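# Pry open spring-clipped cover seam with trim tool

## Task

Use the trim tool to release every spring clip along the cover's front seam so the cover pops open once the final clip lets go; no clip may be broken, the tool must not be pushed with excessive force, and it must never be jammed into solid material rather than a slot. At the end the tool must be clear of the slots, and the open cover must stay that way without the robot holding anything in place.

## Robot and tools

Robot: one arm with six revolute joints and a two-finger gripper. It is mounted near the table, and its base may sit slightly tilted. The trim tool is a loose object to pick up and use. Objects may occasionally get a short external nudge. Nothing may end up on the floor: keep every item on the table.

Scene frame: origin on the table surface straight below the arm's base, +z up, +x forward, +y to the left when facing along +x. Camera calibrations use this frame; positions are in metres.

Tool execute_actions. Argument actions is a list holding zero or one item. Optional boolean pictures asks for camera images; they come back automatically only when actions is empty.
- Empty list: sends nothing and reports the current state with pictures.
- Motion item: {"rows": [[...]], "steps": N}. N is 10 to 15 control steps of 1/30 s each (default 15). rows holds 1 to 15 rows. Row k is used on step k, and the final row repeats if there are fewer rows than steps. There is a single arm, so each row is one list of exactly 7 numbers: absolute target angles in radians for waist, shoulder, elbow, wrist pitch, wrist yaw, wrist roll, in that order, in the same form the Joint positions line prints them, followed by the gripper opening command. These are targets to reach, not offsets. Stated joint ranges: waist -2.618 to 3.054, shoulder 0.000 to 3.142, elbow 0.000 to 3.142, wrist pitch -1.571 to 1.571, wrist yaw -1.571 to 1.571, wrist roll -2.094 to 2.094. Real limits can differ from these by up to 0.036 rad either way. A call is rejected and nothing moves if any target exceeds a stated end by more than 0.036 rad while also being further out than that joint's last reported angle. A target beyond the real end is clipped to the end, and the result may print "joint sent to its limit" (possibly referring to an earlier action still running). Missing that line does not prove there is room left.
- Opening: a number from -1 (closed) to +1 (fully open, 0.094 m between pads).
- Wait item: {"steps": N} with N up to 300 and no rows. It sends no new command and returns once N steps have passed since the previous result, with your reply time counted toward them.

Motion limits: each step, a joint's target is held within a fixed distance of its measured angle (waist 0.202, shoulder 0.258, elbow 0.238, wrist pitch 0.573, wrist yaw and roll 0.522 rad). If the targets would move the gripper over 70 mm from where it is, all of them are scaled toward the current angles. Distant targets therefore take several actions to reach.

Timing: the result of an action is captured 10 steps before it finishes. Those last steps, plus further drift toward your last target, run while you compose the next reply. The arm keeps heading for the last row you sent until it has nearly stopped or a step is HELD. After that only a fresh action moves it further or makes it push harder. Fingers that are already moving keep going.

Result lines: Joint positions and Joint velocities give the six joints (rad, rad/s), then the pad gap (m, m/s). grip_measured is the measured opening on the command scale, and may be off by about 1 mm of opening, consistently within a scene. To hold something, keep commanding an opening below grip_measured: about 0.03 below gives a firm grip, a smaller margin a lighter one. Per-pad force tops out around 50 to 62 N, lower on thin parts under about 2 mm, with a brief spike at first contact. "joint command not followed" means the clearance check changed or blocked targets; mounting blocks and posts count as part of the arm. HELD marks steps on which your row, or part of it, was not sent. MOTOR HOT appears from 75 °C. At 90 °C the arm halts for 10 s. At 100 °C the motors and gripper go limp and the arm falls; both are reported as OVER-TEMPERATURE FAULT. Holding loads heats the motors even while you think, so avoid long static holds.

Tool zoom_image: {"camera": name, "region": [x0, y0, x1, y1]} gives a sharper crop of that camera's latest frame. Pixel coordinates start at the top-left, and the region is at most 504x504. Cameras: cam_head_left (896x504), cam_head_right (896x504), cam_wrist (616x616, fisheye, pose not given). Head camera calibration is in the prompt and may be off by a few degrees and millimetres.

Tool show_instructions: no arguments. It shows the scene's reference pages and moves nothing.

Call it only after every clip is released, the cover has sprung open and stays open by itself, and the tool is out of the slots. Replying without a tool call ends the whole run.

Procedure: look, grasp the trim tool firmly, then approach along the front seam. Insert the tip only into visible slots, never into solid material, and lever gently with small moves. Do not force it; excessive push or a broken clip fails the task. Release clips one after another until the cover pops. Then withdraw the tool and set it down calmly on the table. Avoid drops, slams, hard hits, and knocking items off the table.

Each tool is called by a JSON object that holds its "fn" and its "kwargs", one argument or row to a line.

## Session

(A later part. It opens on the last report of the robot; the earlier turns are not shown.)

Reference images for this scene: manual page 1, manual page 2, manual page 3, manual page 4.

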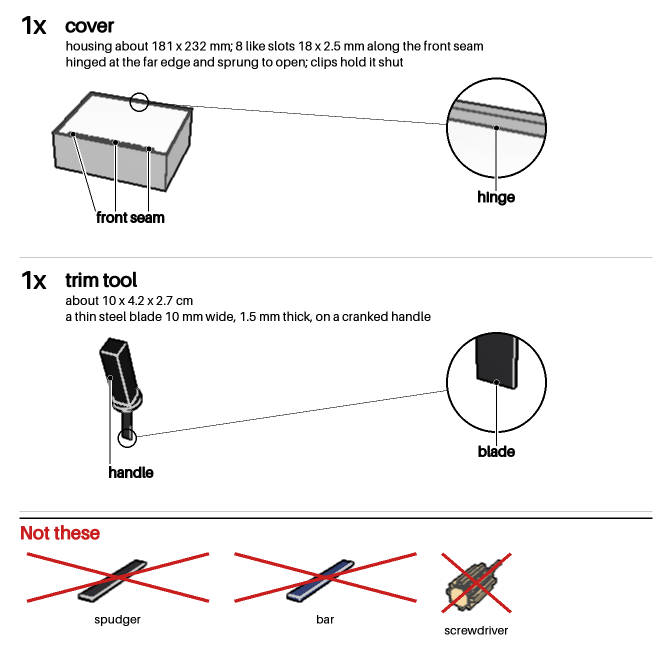

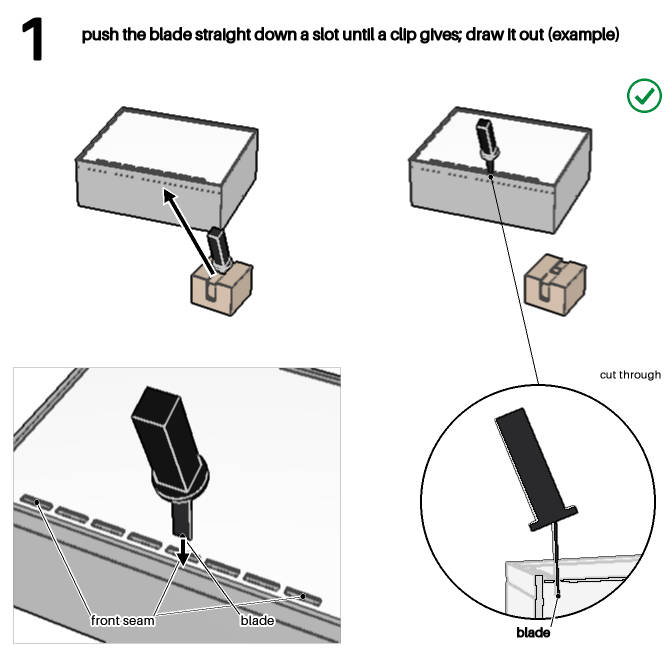

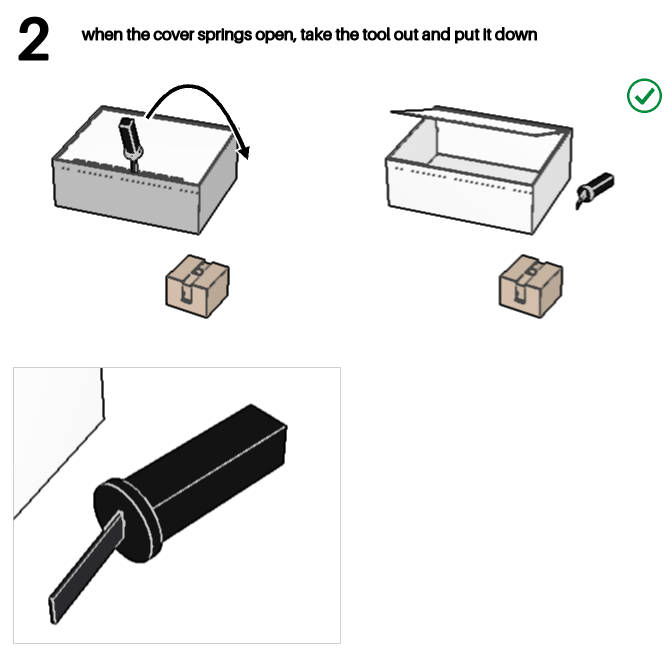

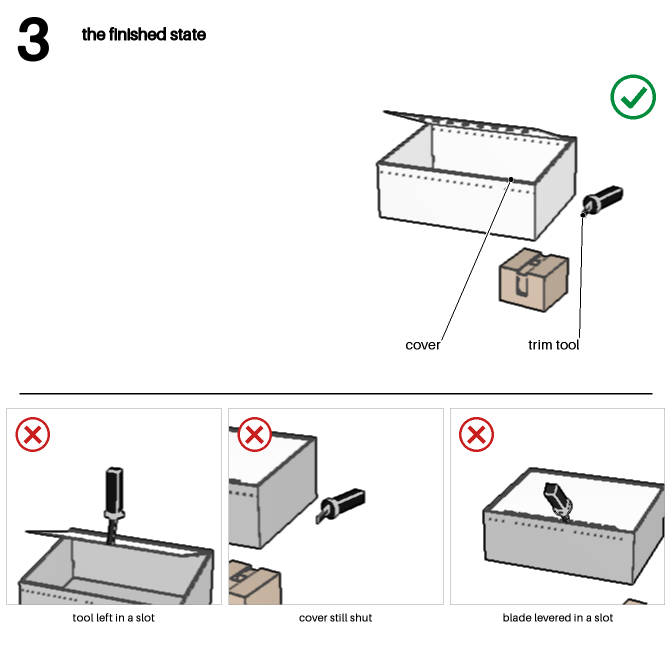

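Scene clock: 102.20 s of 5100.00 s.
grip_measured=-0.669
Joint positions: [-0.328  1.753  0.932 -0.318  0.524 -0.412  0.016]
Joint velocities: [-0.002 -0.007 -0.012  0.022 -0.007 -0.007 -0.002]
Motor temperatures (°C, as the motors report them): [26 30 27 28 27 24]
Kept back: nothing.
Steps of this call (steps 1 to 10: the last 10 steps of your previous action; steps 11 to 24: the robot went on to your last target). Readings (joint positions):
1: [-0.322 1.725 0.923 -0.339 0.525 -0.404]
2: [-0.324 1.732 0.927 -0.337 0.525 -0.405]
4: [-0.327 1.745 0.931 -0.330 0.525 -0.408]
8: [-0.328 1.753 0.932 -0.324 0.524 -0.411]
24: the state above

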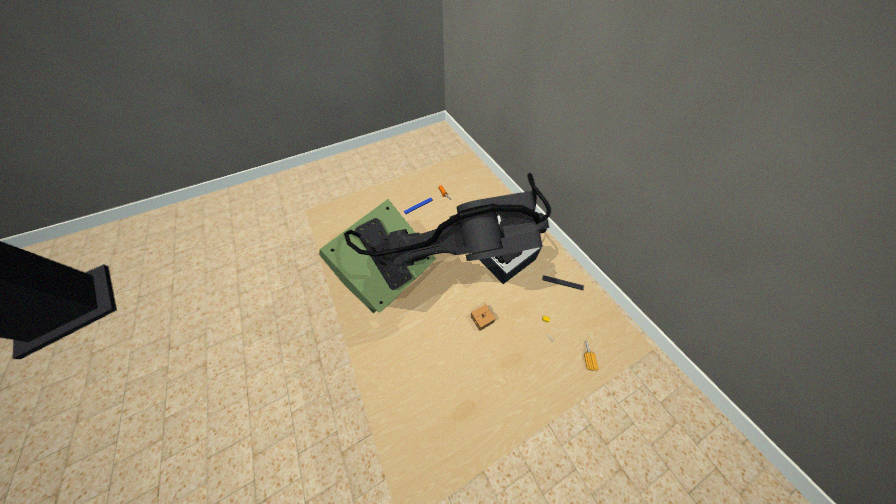

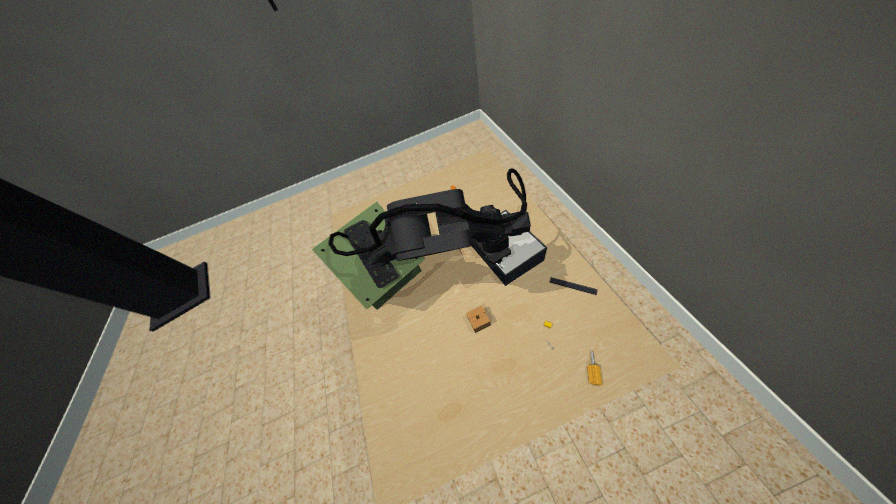

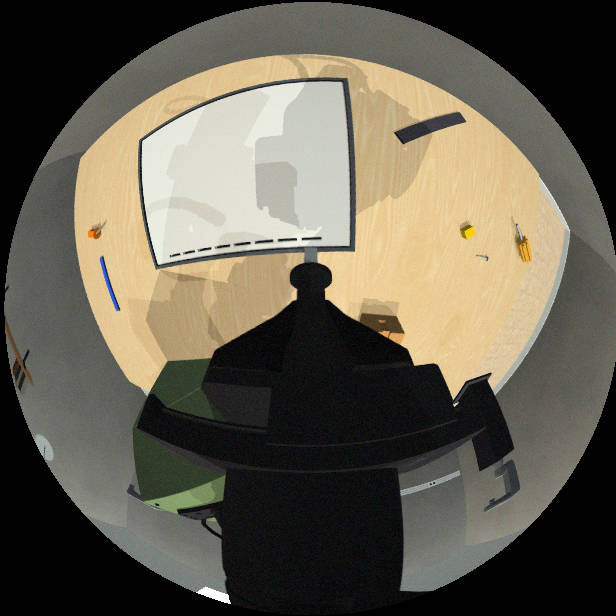

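{"fn": "execute_actions", "kwargs": {
  "actions": [
    {"rows":[[-0.333,1.771,0.962,-0.30,0.509,-0.424,-0.705],[-0.334,1.772,0.962,-0.298,0.509,-0.425,-0.705],[-0.335,1.773,0.962,-0.296,0.508,-0.426,-0.705],[-0.336,1.774,0.962,-0.294,0.508,-0.427,-0.705],[-0.337,1.775,0.962,-0.292,0.508,-0.428,-0.705],[-0.338,1.776,0.962,-0.29,0.507,-0.429,-0.705],[-0.339,1.777,0.962,-0.288,0.507,-0.43,-0.705],[-0.34,1.778,0.962,-0.286,0.507,-0.431,-0.705],[-0.341,1.779,0.962,-0.284,0.506,-0.432,-0.705],[-0.341,1.78,0.962,-0.282,0.506,-0.432,-0.705]],"steps":12}
  ],
  "pictures": false
}}

{"fn": "execute_actions", "kwargs": {
  "actions": [
    {"steps":22}
  ],
  "pictures": true
}}

{"fn": "zoom_image", "kwargs": {
  "camera": "cam_wrist",
  "region": [271, 222, 351, 272]
}}

Scene clock: 104.27 s of 5100.00 s.
grip_measured=-0.669
Joint positions: [-0.328  1.753  0.932 -0.317  0.524 -0.414  0.016]
Joint velocities: [ 0.022 -0.017 -0.002 -0.037  0.007 -0.022  0.   ]
Motor temperatures (°C, as the motors report them): [26 30 27 28 27 24]
Steps of this call (steps 1 to 15: the robot went on to your last target; steps 16 to 60: nothing new was sent; steps 61 to 62: the first 2 steps of this action). Readings (joint positions):
61: [-0.328 1.753 0.932 -0.318 0.524 -0.413]
62: the state above

Scene clock: 105.00 s of 5100.00 s.
grip_measured=-0.669
Joint positions: [-0.338  1.766  0.932 -0.298  0.52  -0.423  0.016]
Joint velocities: [-0.002 -0.012  0.002  0.051  0.007 -0.081 -0.001]
Motor temperatures (°C, as the motors report them): [26 30 27 28 27 24]
Kept back: nothing.
Steps of this call (steps 1 to 10: the last 10 steps of your previous action; steps 11 to 22: the robot went on to your last target). Readings (joint positions):
1: [-0.328 1.753 0.932 -0.316 0.523 -0.414]
2: [-0.328 1.753 0.932 -0.315 0.523 -0.415]
4: [-0.330 1.753 0.932 -0.313 0.522 -0.417]
8: [-0.337 1.758 0.932 -0.304 0.521 -0.420]
22: the state above

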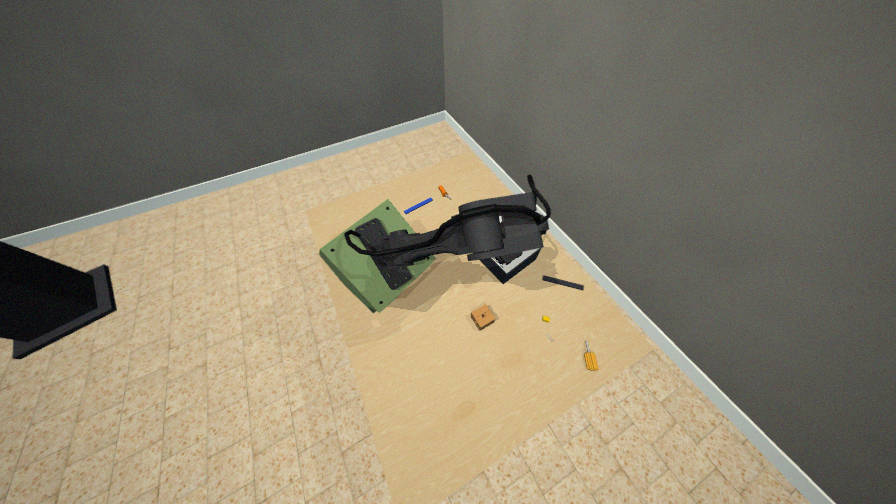

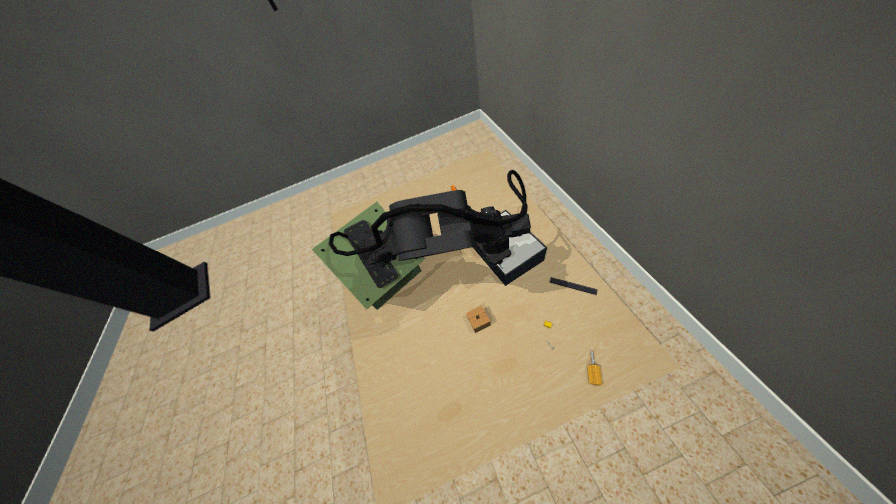

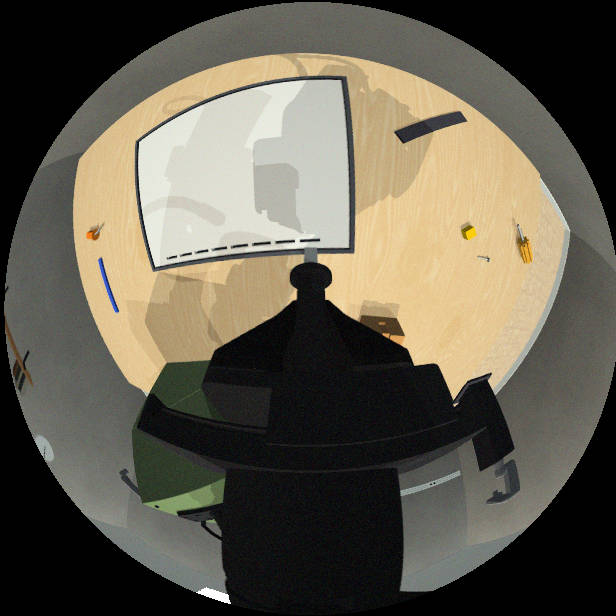

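Region (271, 222, 351, 272) of cam_wrist's 616x616 image, scaled by 6.300, with more detail than that image has; it fills the top 315 rows of this view, and the rest is white.

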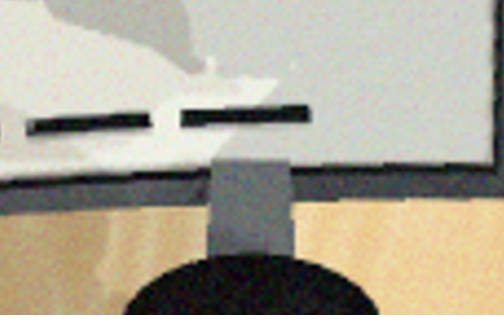

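{"fn": "execute_actions", "kwargs": {
  "actions": [
    {"rows":[[-0.341,1.783,0.962,-0.279,0.506,-0.433,-0.705],[-0.342,1.784,0.962,-0.276,0.505,-0.434,-0.705],[-0.342,1.785,0.962,-0.273,0.505,-0.435,-0.705],[-0.343,1.786,0.962,-0.27,0.504,-0.436,-0.705],[-0.343,1.787,0.962,-0.268,0.504,-0.437,-0.705],[-0.344,1.788,0.962,-0.266,0.504,-0.438,-0.705],[-0.344,1.789,0.962,-0.264,0.503,-0.439,-0.705],[-0.345,1.79,0.962,-0.262,0.503,-0.44,-0.705],[-0.345,1.791,0.962,-0.26,0.503,-0.44,-0.705]],"steps":12}
  ],
  "pictures": false
}}

{"fn": "execute_actions", "kwargs": {
  "actions": [
    {"steps":22}
  ],
  "pictures": true
}}

{"fn": "zoom_image", "kwargs": {
  "camera": "cam_wrist",
  "region": [271, 222, 351, 272]
}}

Scene clock: 106.77 s of 5100.00 s.
grip_measured=-0.669
Joint positions: [-0.338  1.766  0.932 -0.297  0.52  -0.423  0.016]
Joint velocities: [-0.012 -0.012  0.002  0.022  0.066 -0.007  0.001]
Motor temperatures (°C, as the motors report them): [26 30 27 28 27 24]
Steps of this call (steps 1 to 15: the robot went on to your last target; steps 16 to 51: nothing new was sent; steps 52 to 53: the first 2 steps of this action). Readings (joint positions):
52: [-0.338 1.766 0.932 -0.298 0.520 -0.423]
53: the state above

Scene clock: 107.50 s of 5100.00 s.
grip_measured=-0.669
Joint positions: [-0.338  1.776  0.932 -0.276  0.517 -0.431  0.016]
Joint velocities: [-0.012  0.002  0.007 -0.081  0.037  0.051 -0.   ]
Motor temperatures (°C, as the motors report them): [26 30 27 28 27 24]
Kept back: nothing.
Steps of this call (steps 1 to 10: the last 10 steps of your previous action; steps 11 to 22: the robot went on to your last target). Readings (joint positions):
1: [-0.338 1.766 0.932 -0.296 0.520 -0.424]
2: [-0.338 1.766 0.932 -0.294 0.519 -0.424]
4: [-0.338 1.766 0.932 -0.290 0.519 -0.426]
8: [-0.338 1.767 0.932 -0.282 0.518 -0.429]
22: the state above

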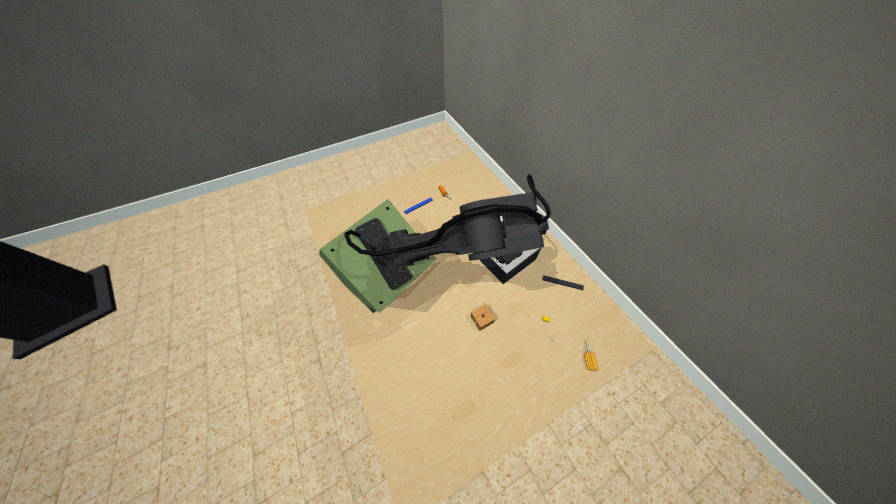

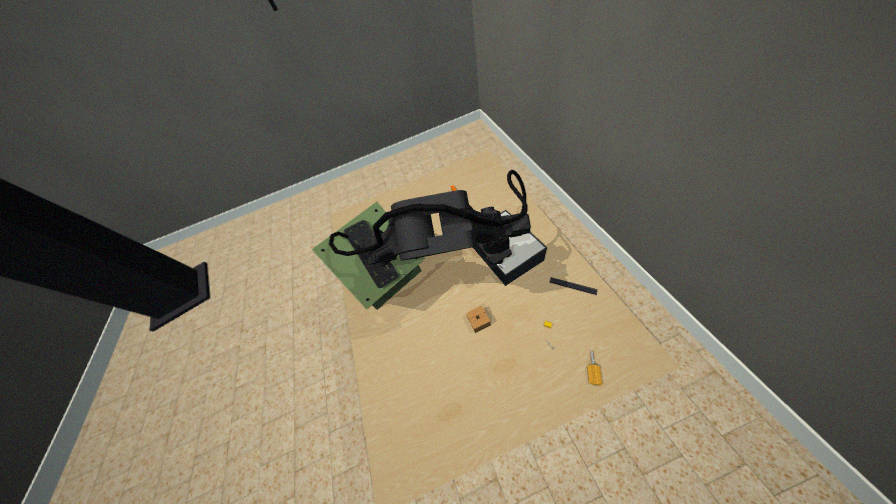

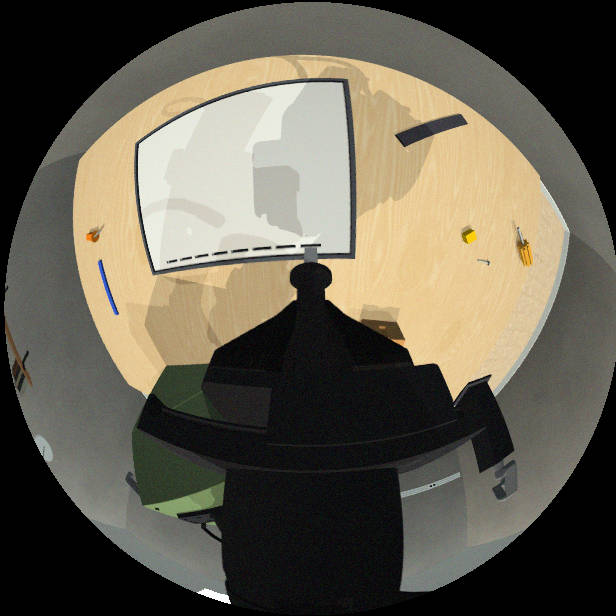

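Region (271, 222, 351, 272) of cam_wrist's 616x616 image, scaled by 6.300, with more detail than that image has; it fills the top 315 rows of this view, and the rest is white.

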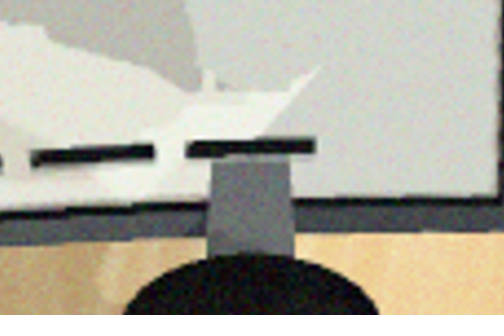

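{"fn": "execute_actions", "kwargs": {
  "actions": [
    {"rows":[[-0.345,1.796,0.962,-0.26,0.525,-0.44,-0.705],[-0.345,1.797,0.962,-0.26,0.527,-0.44,-0.705],[-0.345,1.798,0.962,-0.258,0.529,-0.44,-0.705],[-0.345,1.799,0.962,-0.256,0.531,-0.44,-0.705],[-0.345,1.80,0.962,-0.254,0.532,-0.44,-0.705],[-0.345,1.801,0.962,-0.253,0.533,-0.44,-0.705],[-0.345,1.802,0.962,-0.252,0.534,-0.44,-0.705],[-0.345,1.803,0.962,-0.251,0.535,-0.44,-0.705],[-0.345,1.804,0.962,-0.25,0.536,-0.44,-0.705]],"steps":12}
  ],
  "pictures": false
}}

{"fn": "execute_actions", "kwargs": {
  "actions": [
    {"steps":22}
  ],
  "pictures": true
}}

{"fn": "zoom_image", "kwargs": {
  "camera": "cam_wrist",
  "region": [271, 222, 351, 272]
}}

Scene clock: 109.50 s of 5100.00 s.
grip_measured=-0.669
Joint positions: [-0.338  1.776  0.932 -0.276  0.518 -0.431  0.016]
Joint velocities: [-0.002  0.007 -0.022  0.007  0.037 -0.022  0.   ]
Motor temperatures (°C, as the motors report them): [26 30 27 28 27 24]
Steps of this call (steps 1 to 15: the robot went on to your last target; steps 16 to 58: nothing new was sent; steps 59 to 60: the first 2 steps of this action). Readings (joint positions):
59: [-0.338 1.776 0.932 -0.276 0.517 -0.431]
60: the state above

Scene clock: 110.23 s of 5100.00 s.
grip_measured=-0.669
Joint positions: [-0.338  1.79   0.932 -0.266  0.528 -0.431  0.016]
Joint velocities: [ 0.002 -0.002 -0.002 -0.022  0.037 -0.007  0.   ]
Motor temperatures (°C, as the motors report them): [26 30 27 28 27 24]
Kept back: nothing.
Steps of this call (steps 1 to 10: the last 10 steps of your previous action; steps 11 to 22: the robot went on to your last target). Readings (joint positions):
1: [-0.338 1.776 0.932 -0.276 0.518 -0.431]
2: [-0.338 1.776 0.932 -0.275 0.519 -0.431]
4: [-0.338 1.776 0.932 -0.273 0.521 -0.431]
8: [-0.338 1.785 0.932 -0.268 0.525 -0.431]
22: the state above

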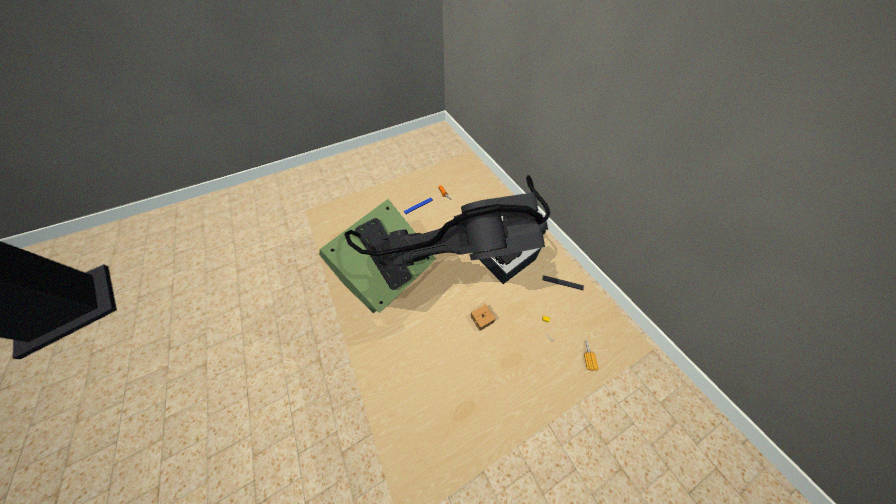

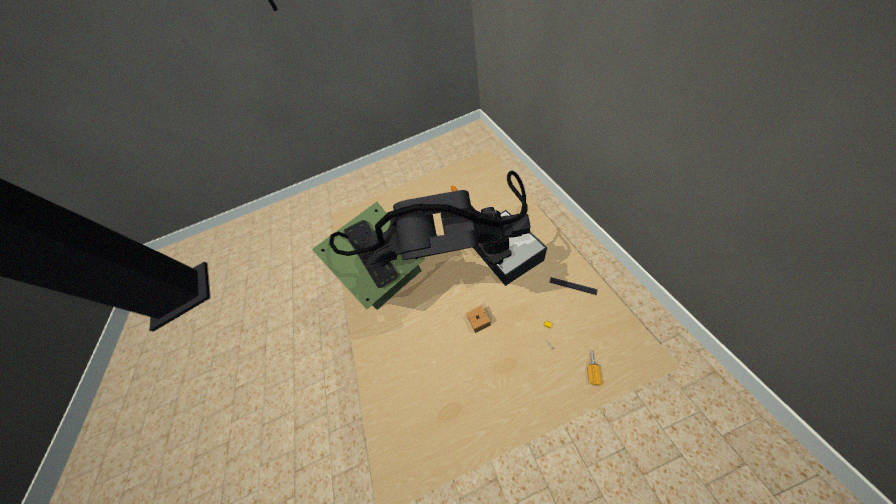

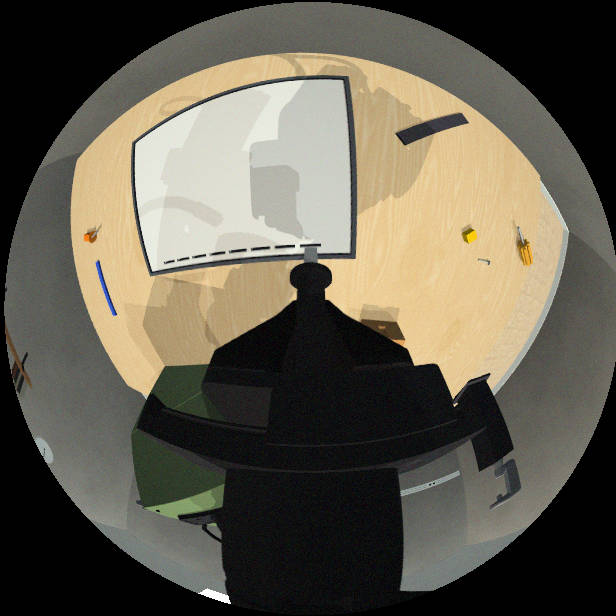

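Region (271, 222, 351, 272) of cam_wrist's 616x616 image, scaled by 6.300, with more detail than that image has; it fills the top 315 rows of this view, and the rest is white.

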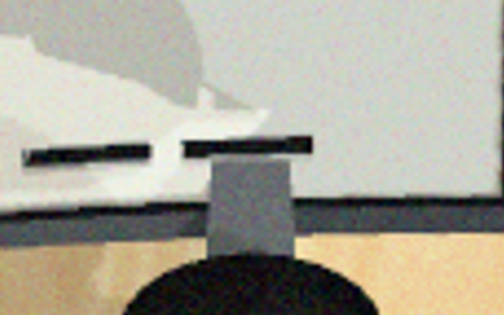

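{"fn": "execute_actions", "kwargs": {
  "actions": [
    {"rows":[[-0.345,1.809,0.962,-0.249,0.537,-0.44,-0.705],[-0.345,1.81,0.962,-0.247,0.538,-0.44,-0.705],[-0.345,1.811,0.962,-0.245,0.539,-0.44,-0.705],[-0.345,1.812,0.962,-0.243,0.54,-0.44,-0.705],[-0.345,1.813,0.962,-0.241,0.541,-0.44,-0.705],[-0.345,1.814,0.962,-0.24,0.542,-0.44,-0.705],[-0.345,1.815,0.962,-0.239,0.543,-0.44,-0.705],[-0.345,1.815,0.962,-0.238,0.544,-0.44,-0.705]],"steps":12}
  ],
  "pictures": false
}}

{"fn": "execute_actions", "kwargs": {
  "actions": [
    {"steps":22}
  ],
  "pictures": true
}}

{"fn": "zoom_image", "kwargs": {
  "camera": "cam_wrist",
  "region": [281, 232, 341, 262]
}}

Scene clock: 111.23 s of 5100.00 s.
grip_measured=-0.669
Joint positions: [-0.338  1.79   0.932 -0.265  0.528 -0.431  0.016]
Joint velocities: [-0.002 -0.002 -0.002  0.022  0.007 -0.139 -0.   ]
Motor temperatures (°C, as the motors report them): [26 30 27 28 27 24]
Steps of this call (steps 1 to 15: the robot went on to your last target; steps 16 to 28: nothing new was sent; steps 29 to 30: the first 2 steps of this action). Readings (joint positions):
29: [-0.338 1.790 0.932 -0.266 0.528 -0.431]
30: the state above

Scene clock: 111.97 s of 5100.00 s.
grip_measured=-0.669
Joint positions: [-0.338  1.8    0.932 -0.254  0.535 -0.431  0.016]
Joint velocities: [-0.027 -0.007 -0.002 -0.051  0.051  0.037  0.   ]
Motor temperatures (°C, as the motors report them): [26 30 27 28 27 24]
Kept back: nothing.
Steps of this call (steps 1 to 10: the last 10 steps of your previous action; steps 11 to 22: the robot went on to your last target). Readings (joint positions):
1: [-0.338 1.790 0.932 -0.265 0.529 -0.431]
2: [-0.338 1.790 0.932 -0.264 0.529 -0.431]
4: [-0.338 1.790 0.932 -0.261 0.531 -0.431]
8: [-0.338 1.796 0.932 -0.256 0.534 -0.431]
22: the state above

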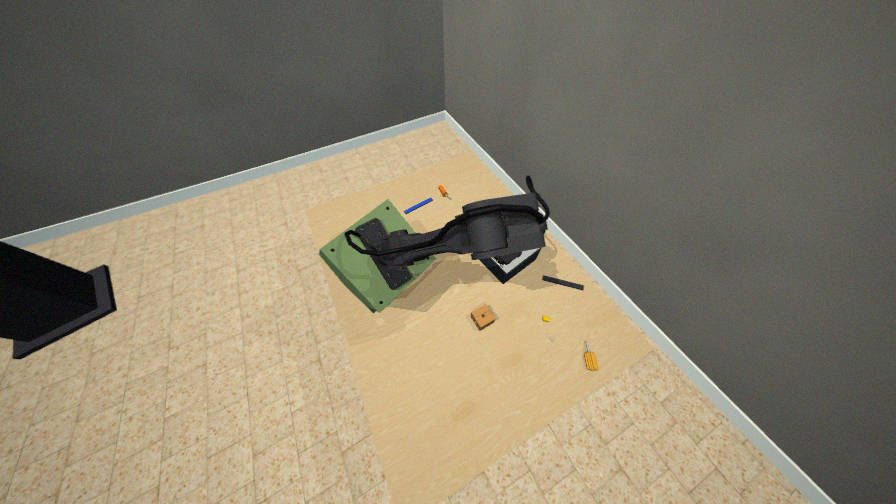

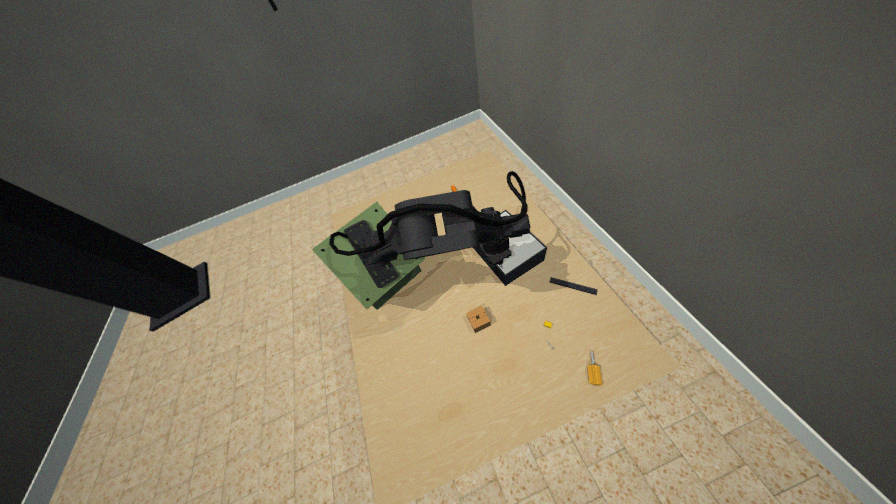

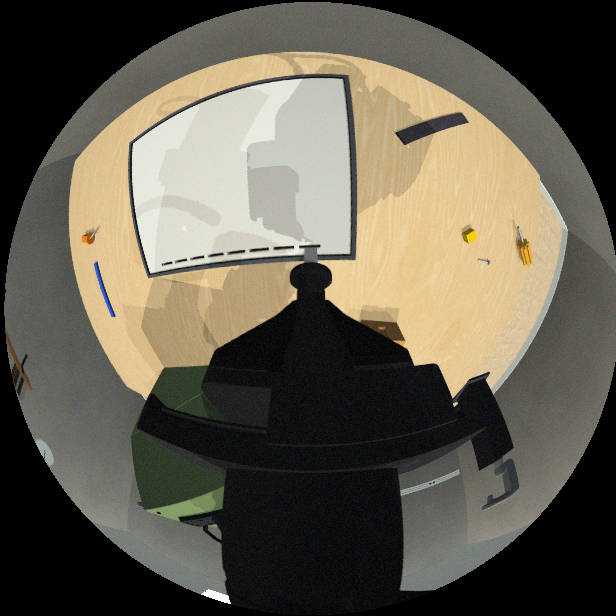

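Region (281, 232, 341, 262) of cam_wrist's 616x616 image, scaled by 8.400, with more detail than that image has.

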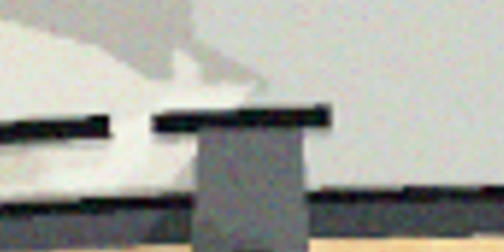

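{"fn": "execute_actions", "kwargs": {
  "actions": [
    {"rows":[[-0.345,1.82,0.962,-0.238,0.545,-0.44,-0.705],[-0.345,1.821,0.962,-0.236,0.546,-0.44,-0.705],[-0.345,1.822,0.962,-0.234,0.547,-0.44,-0.705],[-0.345,1.823,0.962,-0.232,0.548,-0.44,-0.705],[-0.345,1.824,0.962,-0.23,0.549,-0.44,-0.705],[-0.345,1.825,0.962,-0.229,0.55,-0.44,-0.705],[-0.345,1.826,0.962,-0.228,0.551,-0.44,-0.705],[-0.345,1.826,0.962,-0.227,0.552,-0.44,-0.705]],"steps":12}
  ],
  "pictures": false
}}

{"fn": "execute_actions", "kwargs": {
  "actions": [
    {"steps":22}
  ],
  "pictures": true
}}

{"fn": "zoom_image", "kwargs": {
  "camera": "cam_wrist",
  "region": [281, 232, 341, 262]
}}

Scene clock: 113.10 s of 5100.00 s.
grip_measured=-0.669
Joint positions: [-0.338  1.8    0.932 -0.254  0.536 -0.431  0.016]
Joint velocities: [ 0.007  0.007 -0.012  0.007 -0.007 -0.051  0.001]
Motor temperatures (°C, as the motors report them): [26 30 27 28 27 24]
Steps of this call (steps 1 to 15: the robot went on to your last target; steps 16 to 32: nothing new was sent; steps 33 to 34: the first 2 steps of this action). Readings (joint positions):
33: [-0.338 1.800 0.932 -0.254 0.536 -0.431]
34: the state above

Scene clock: 113.83 s of 5100.00 s.
grip_measured=-0.669
Joint positions: [-0.338  1.811  0.932 -0.243  0.543 -0.431  0.016]
Joint velocities: [-0.007 -0.002  0.007  0.037 -0.051 -0.007 -0.001]
Motor temperatures (°C, as the motors report them): [26 30 27 28 27 24]
Kept back: nothing.
Steps of this call (steps 1 to 10: the last 10 steps of your previous action; steps 11 to 22: the robot went on to your last target). Readings (joint positions):
1: [-0.338 1.800 0.932 -0.253 0.537 -0.431]
2: [-0.338 1.800 0.932 -0.252 0.537 -0.431]
4: [-0.338 1.800 0.932 -0.250 0.539 -0.431]
8: [-0.338 1.807 0.932 -0.245 0.542 -0.431]
22: the state above

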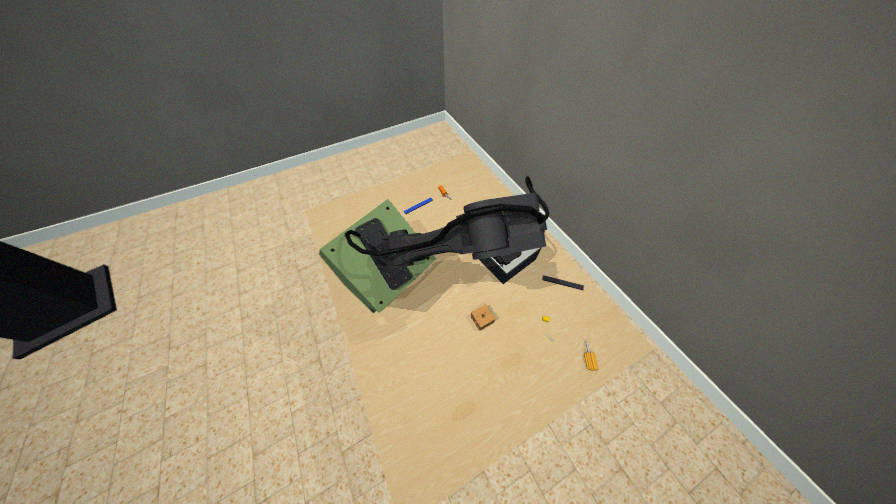

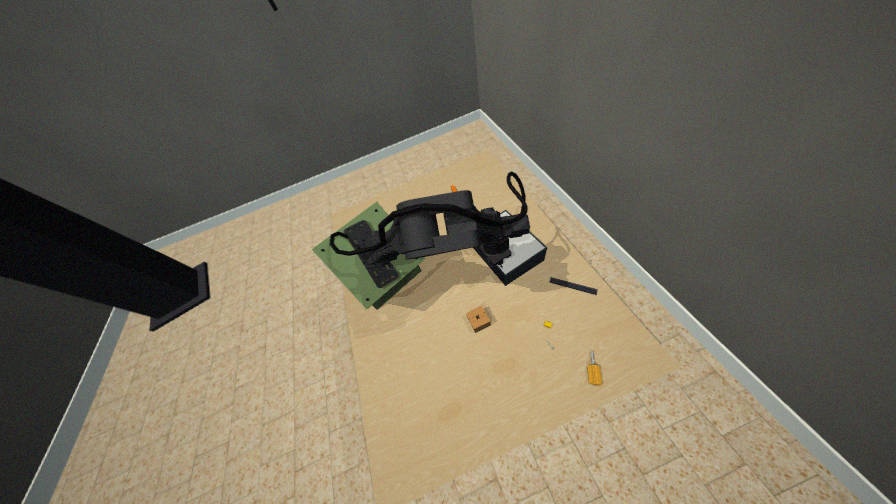

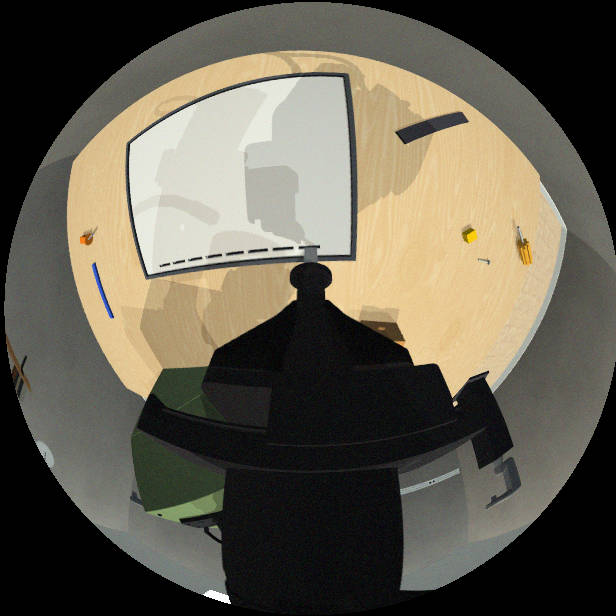

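Region (281, 232, 341, 262) of cam_wrist's 616x616 image, scaled by 8.400, with more detail than that image has.

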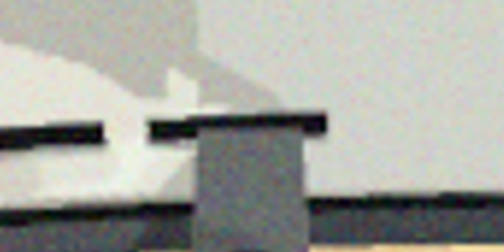

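{"fn": "execute_actions", "kwargs": {
  "actions": [
    {"rows":[[-0.345,1.831,0.962,-0.227,0.556,-0.44,-0.705],[-0.345,1.832,0.962,-0.225,0.558,-0.44,-0.705],[-0.345,1.833,0.962,-0.223,0.559,-0.44,-0.705],[-0.345,1.834,0.962,-0.221,0.56,-0.44,-0.705],[-0.345,1.835,0.962,-0.219,0.561,-0.44,-0.705],[-0.345,1.836,0.962,-0.217,0.562,-0.44,-0.705],[-0.345,1.837,0.962,-0.216,0.563,-0.44,-0.705],[-0.345,1.838,0.962,-0.215,0.564,-0.44,-0.705]],"steps":12}
  ],
  "pictures": false
}}

{"fn": "execute_actions", "kwargs": {
  "actions": [
    {"steps":22}
  ],
  "pictures": true
}}

{"fn": "zoom_image", "kwargs": {
  "camera": "cam_wrist",
  "region": [281, 232, 341, 262]
}}

Scene clock: 114.83 s of 5100.00 s.
grip_measured=-0.669
Joint positions: [-0.338  1.811  0.932 -0.243  0.545 -0.431  0.016]
Joint velocities: [ 0.002 -0.017 -0.002  0.066  0.051 -0.022 -0.   ]
Motor temperatures (°C, as the motors report them): [26 30 27 28 27 24]
Steps of this call (steps 1 to 15: the robot went on to your last target; steps 16 to 28: nothing new was sent; steps 29 to 30: the first 2 steps of this action). Readings (joint positions):
29: [-0.338 1.811 0.932 -0.243 0.544 -0.431]
30: the state above

Scene clock: 115.57 s of 5100.00 s.
grip_measured=-0.669
Joint positions: [-0.338  1.823  0.932 -0.231  0.555 -0.431  0.016]
Joint velocities: [-0.007 -0.007 -0.002 -0.11  -0.051 -0.022  0.001]
Motor temperatures (°C, as the motors report them): [26 30 27 28 27 24]
Kept back: nothing.
Steps of this call (steps 1 to 10: the last 10 steps of your previous action; steps 11 to 22: the robot went on to your last target). Readings (joint positions):
1: [-0.338 1.811 0.932 -0.242 0.547 -0.431]
2: [-0.338 1.811 0.932 -0.241 0.547 -0.431]
4: [-0.338 1.811 0.932 -0.239 0.550 -0.431]
8: [-0.338 1.819 0.932 -0.233 0.553 -0.431]
22: the state above

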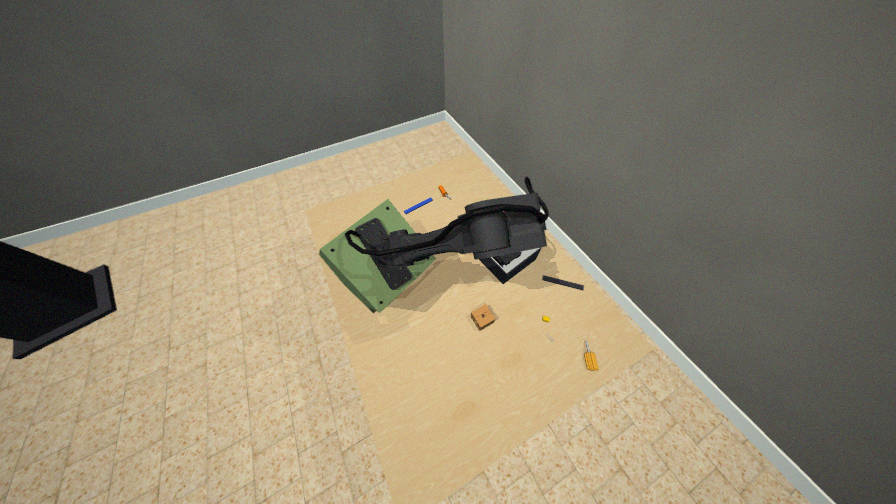

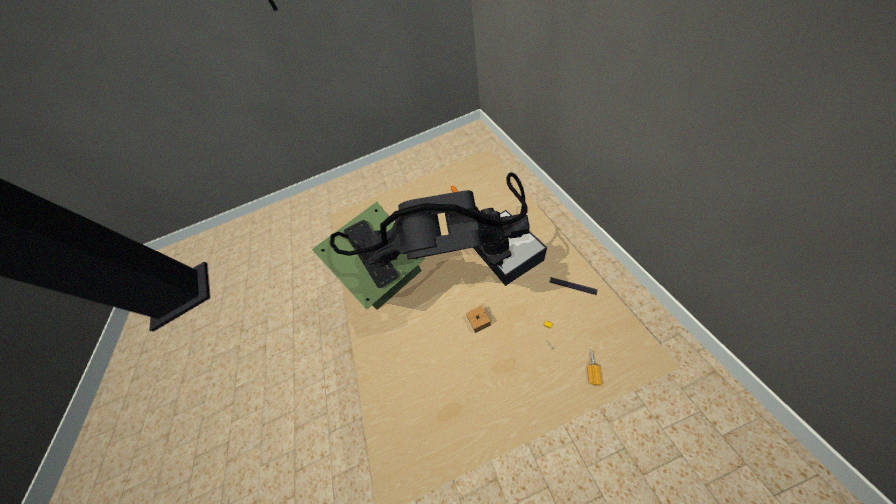

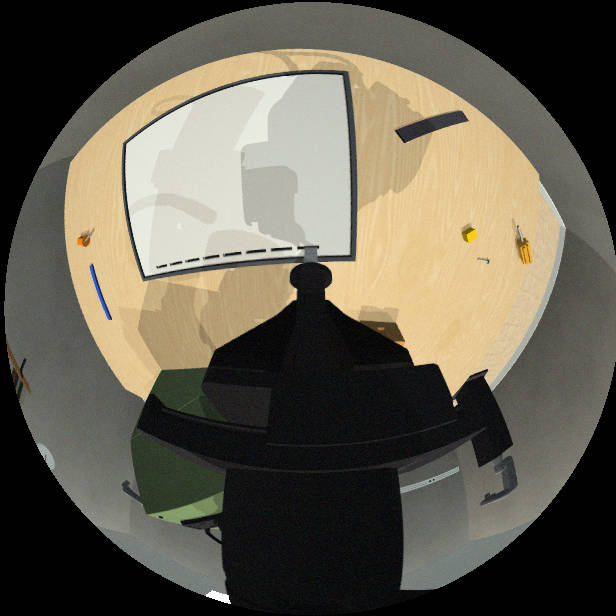

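Region (281, 232, 341, 262) of cam_wrist's 616x616 image, scaled by 8.400, with more detail than that image has.

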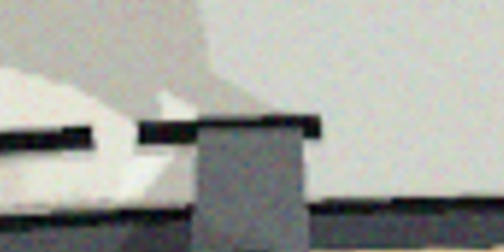

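{"fn": "execute_actions", "kwargs": {
  "actions": []
}}

{"fn": "zoom_image", "kwargs": {
  "camera": "cam_wrist",
  "region": [281, 232, 341, 262]
}}

Scene clock: 117.63 s of 5100.00 s.
grip_measured=-0.669
Joint positions: [-0.338  1.823  0.932 -0.231  0.556 -0.431  0.016]
Joint velocities: [ 0.007 -0.002 -0.007 -0.022  0.022 -0.037 -0.   ]
Motor temperatures (°C, as the motors report them): [26 30 27 28 27 24]
Kept back: nothing.
Steps of this call (steps 1 to 15: the robot went on to your last target; steps 16 to 62: nothing new was sent). Readings (joint positions):
1: [-0.338 1.823 0.932 -0.231 0.555 -0.431]
2: [-0.338 1.823 0.932 -0.231 0.556 -0.431]
4: [-0.338 1.823 0.932 -0.231 0.556 -0.431]
8: [-0.338 1.823 0.932 -0.231 0.556 -0.431]
62: the state above
The arm was judged still, so your last target was given up. Only a new action makes it travel on or press farther. Fingers that are still opening or closing keep moving.

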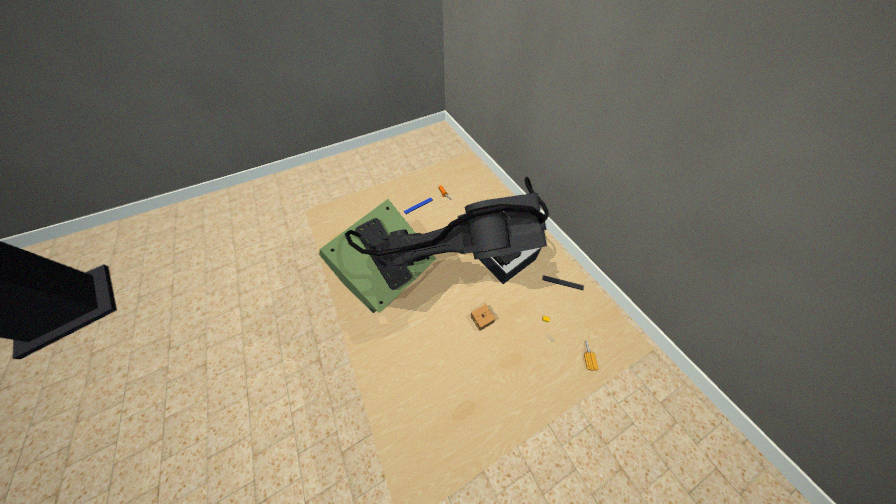

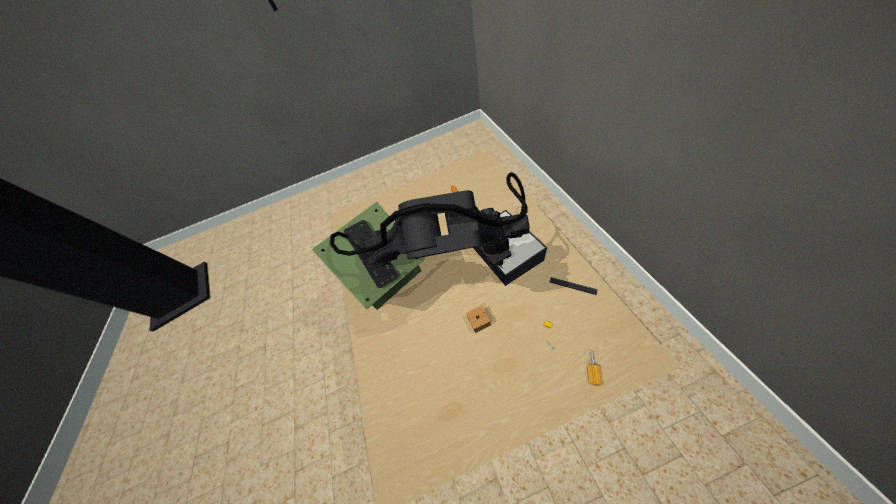

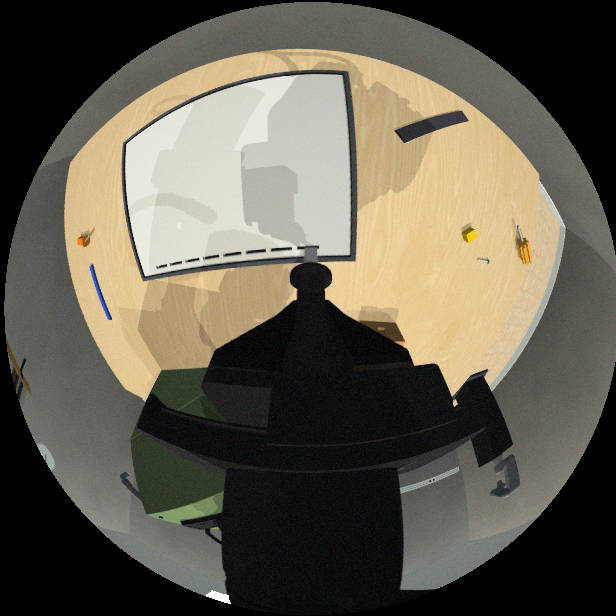

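Region (281, 232, 341, 262) of cam_wrist's 616x616 image, scaled by 8.400, with more detail than that image has.

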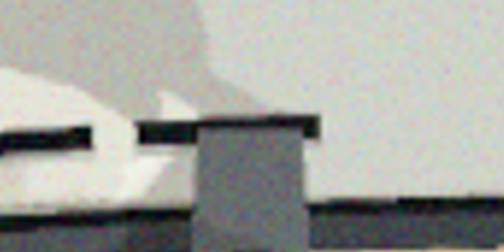

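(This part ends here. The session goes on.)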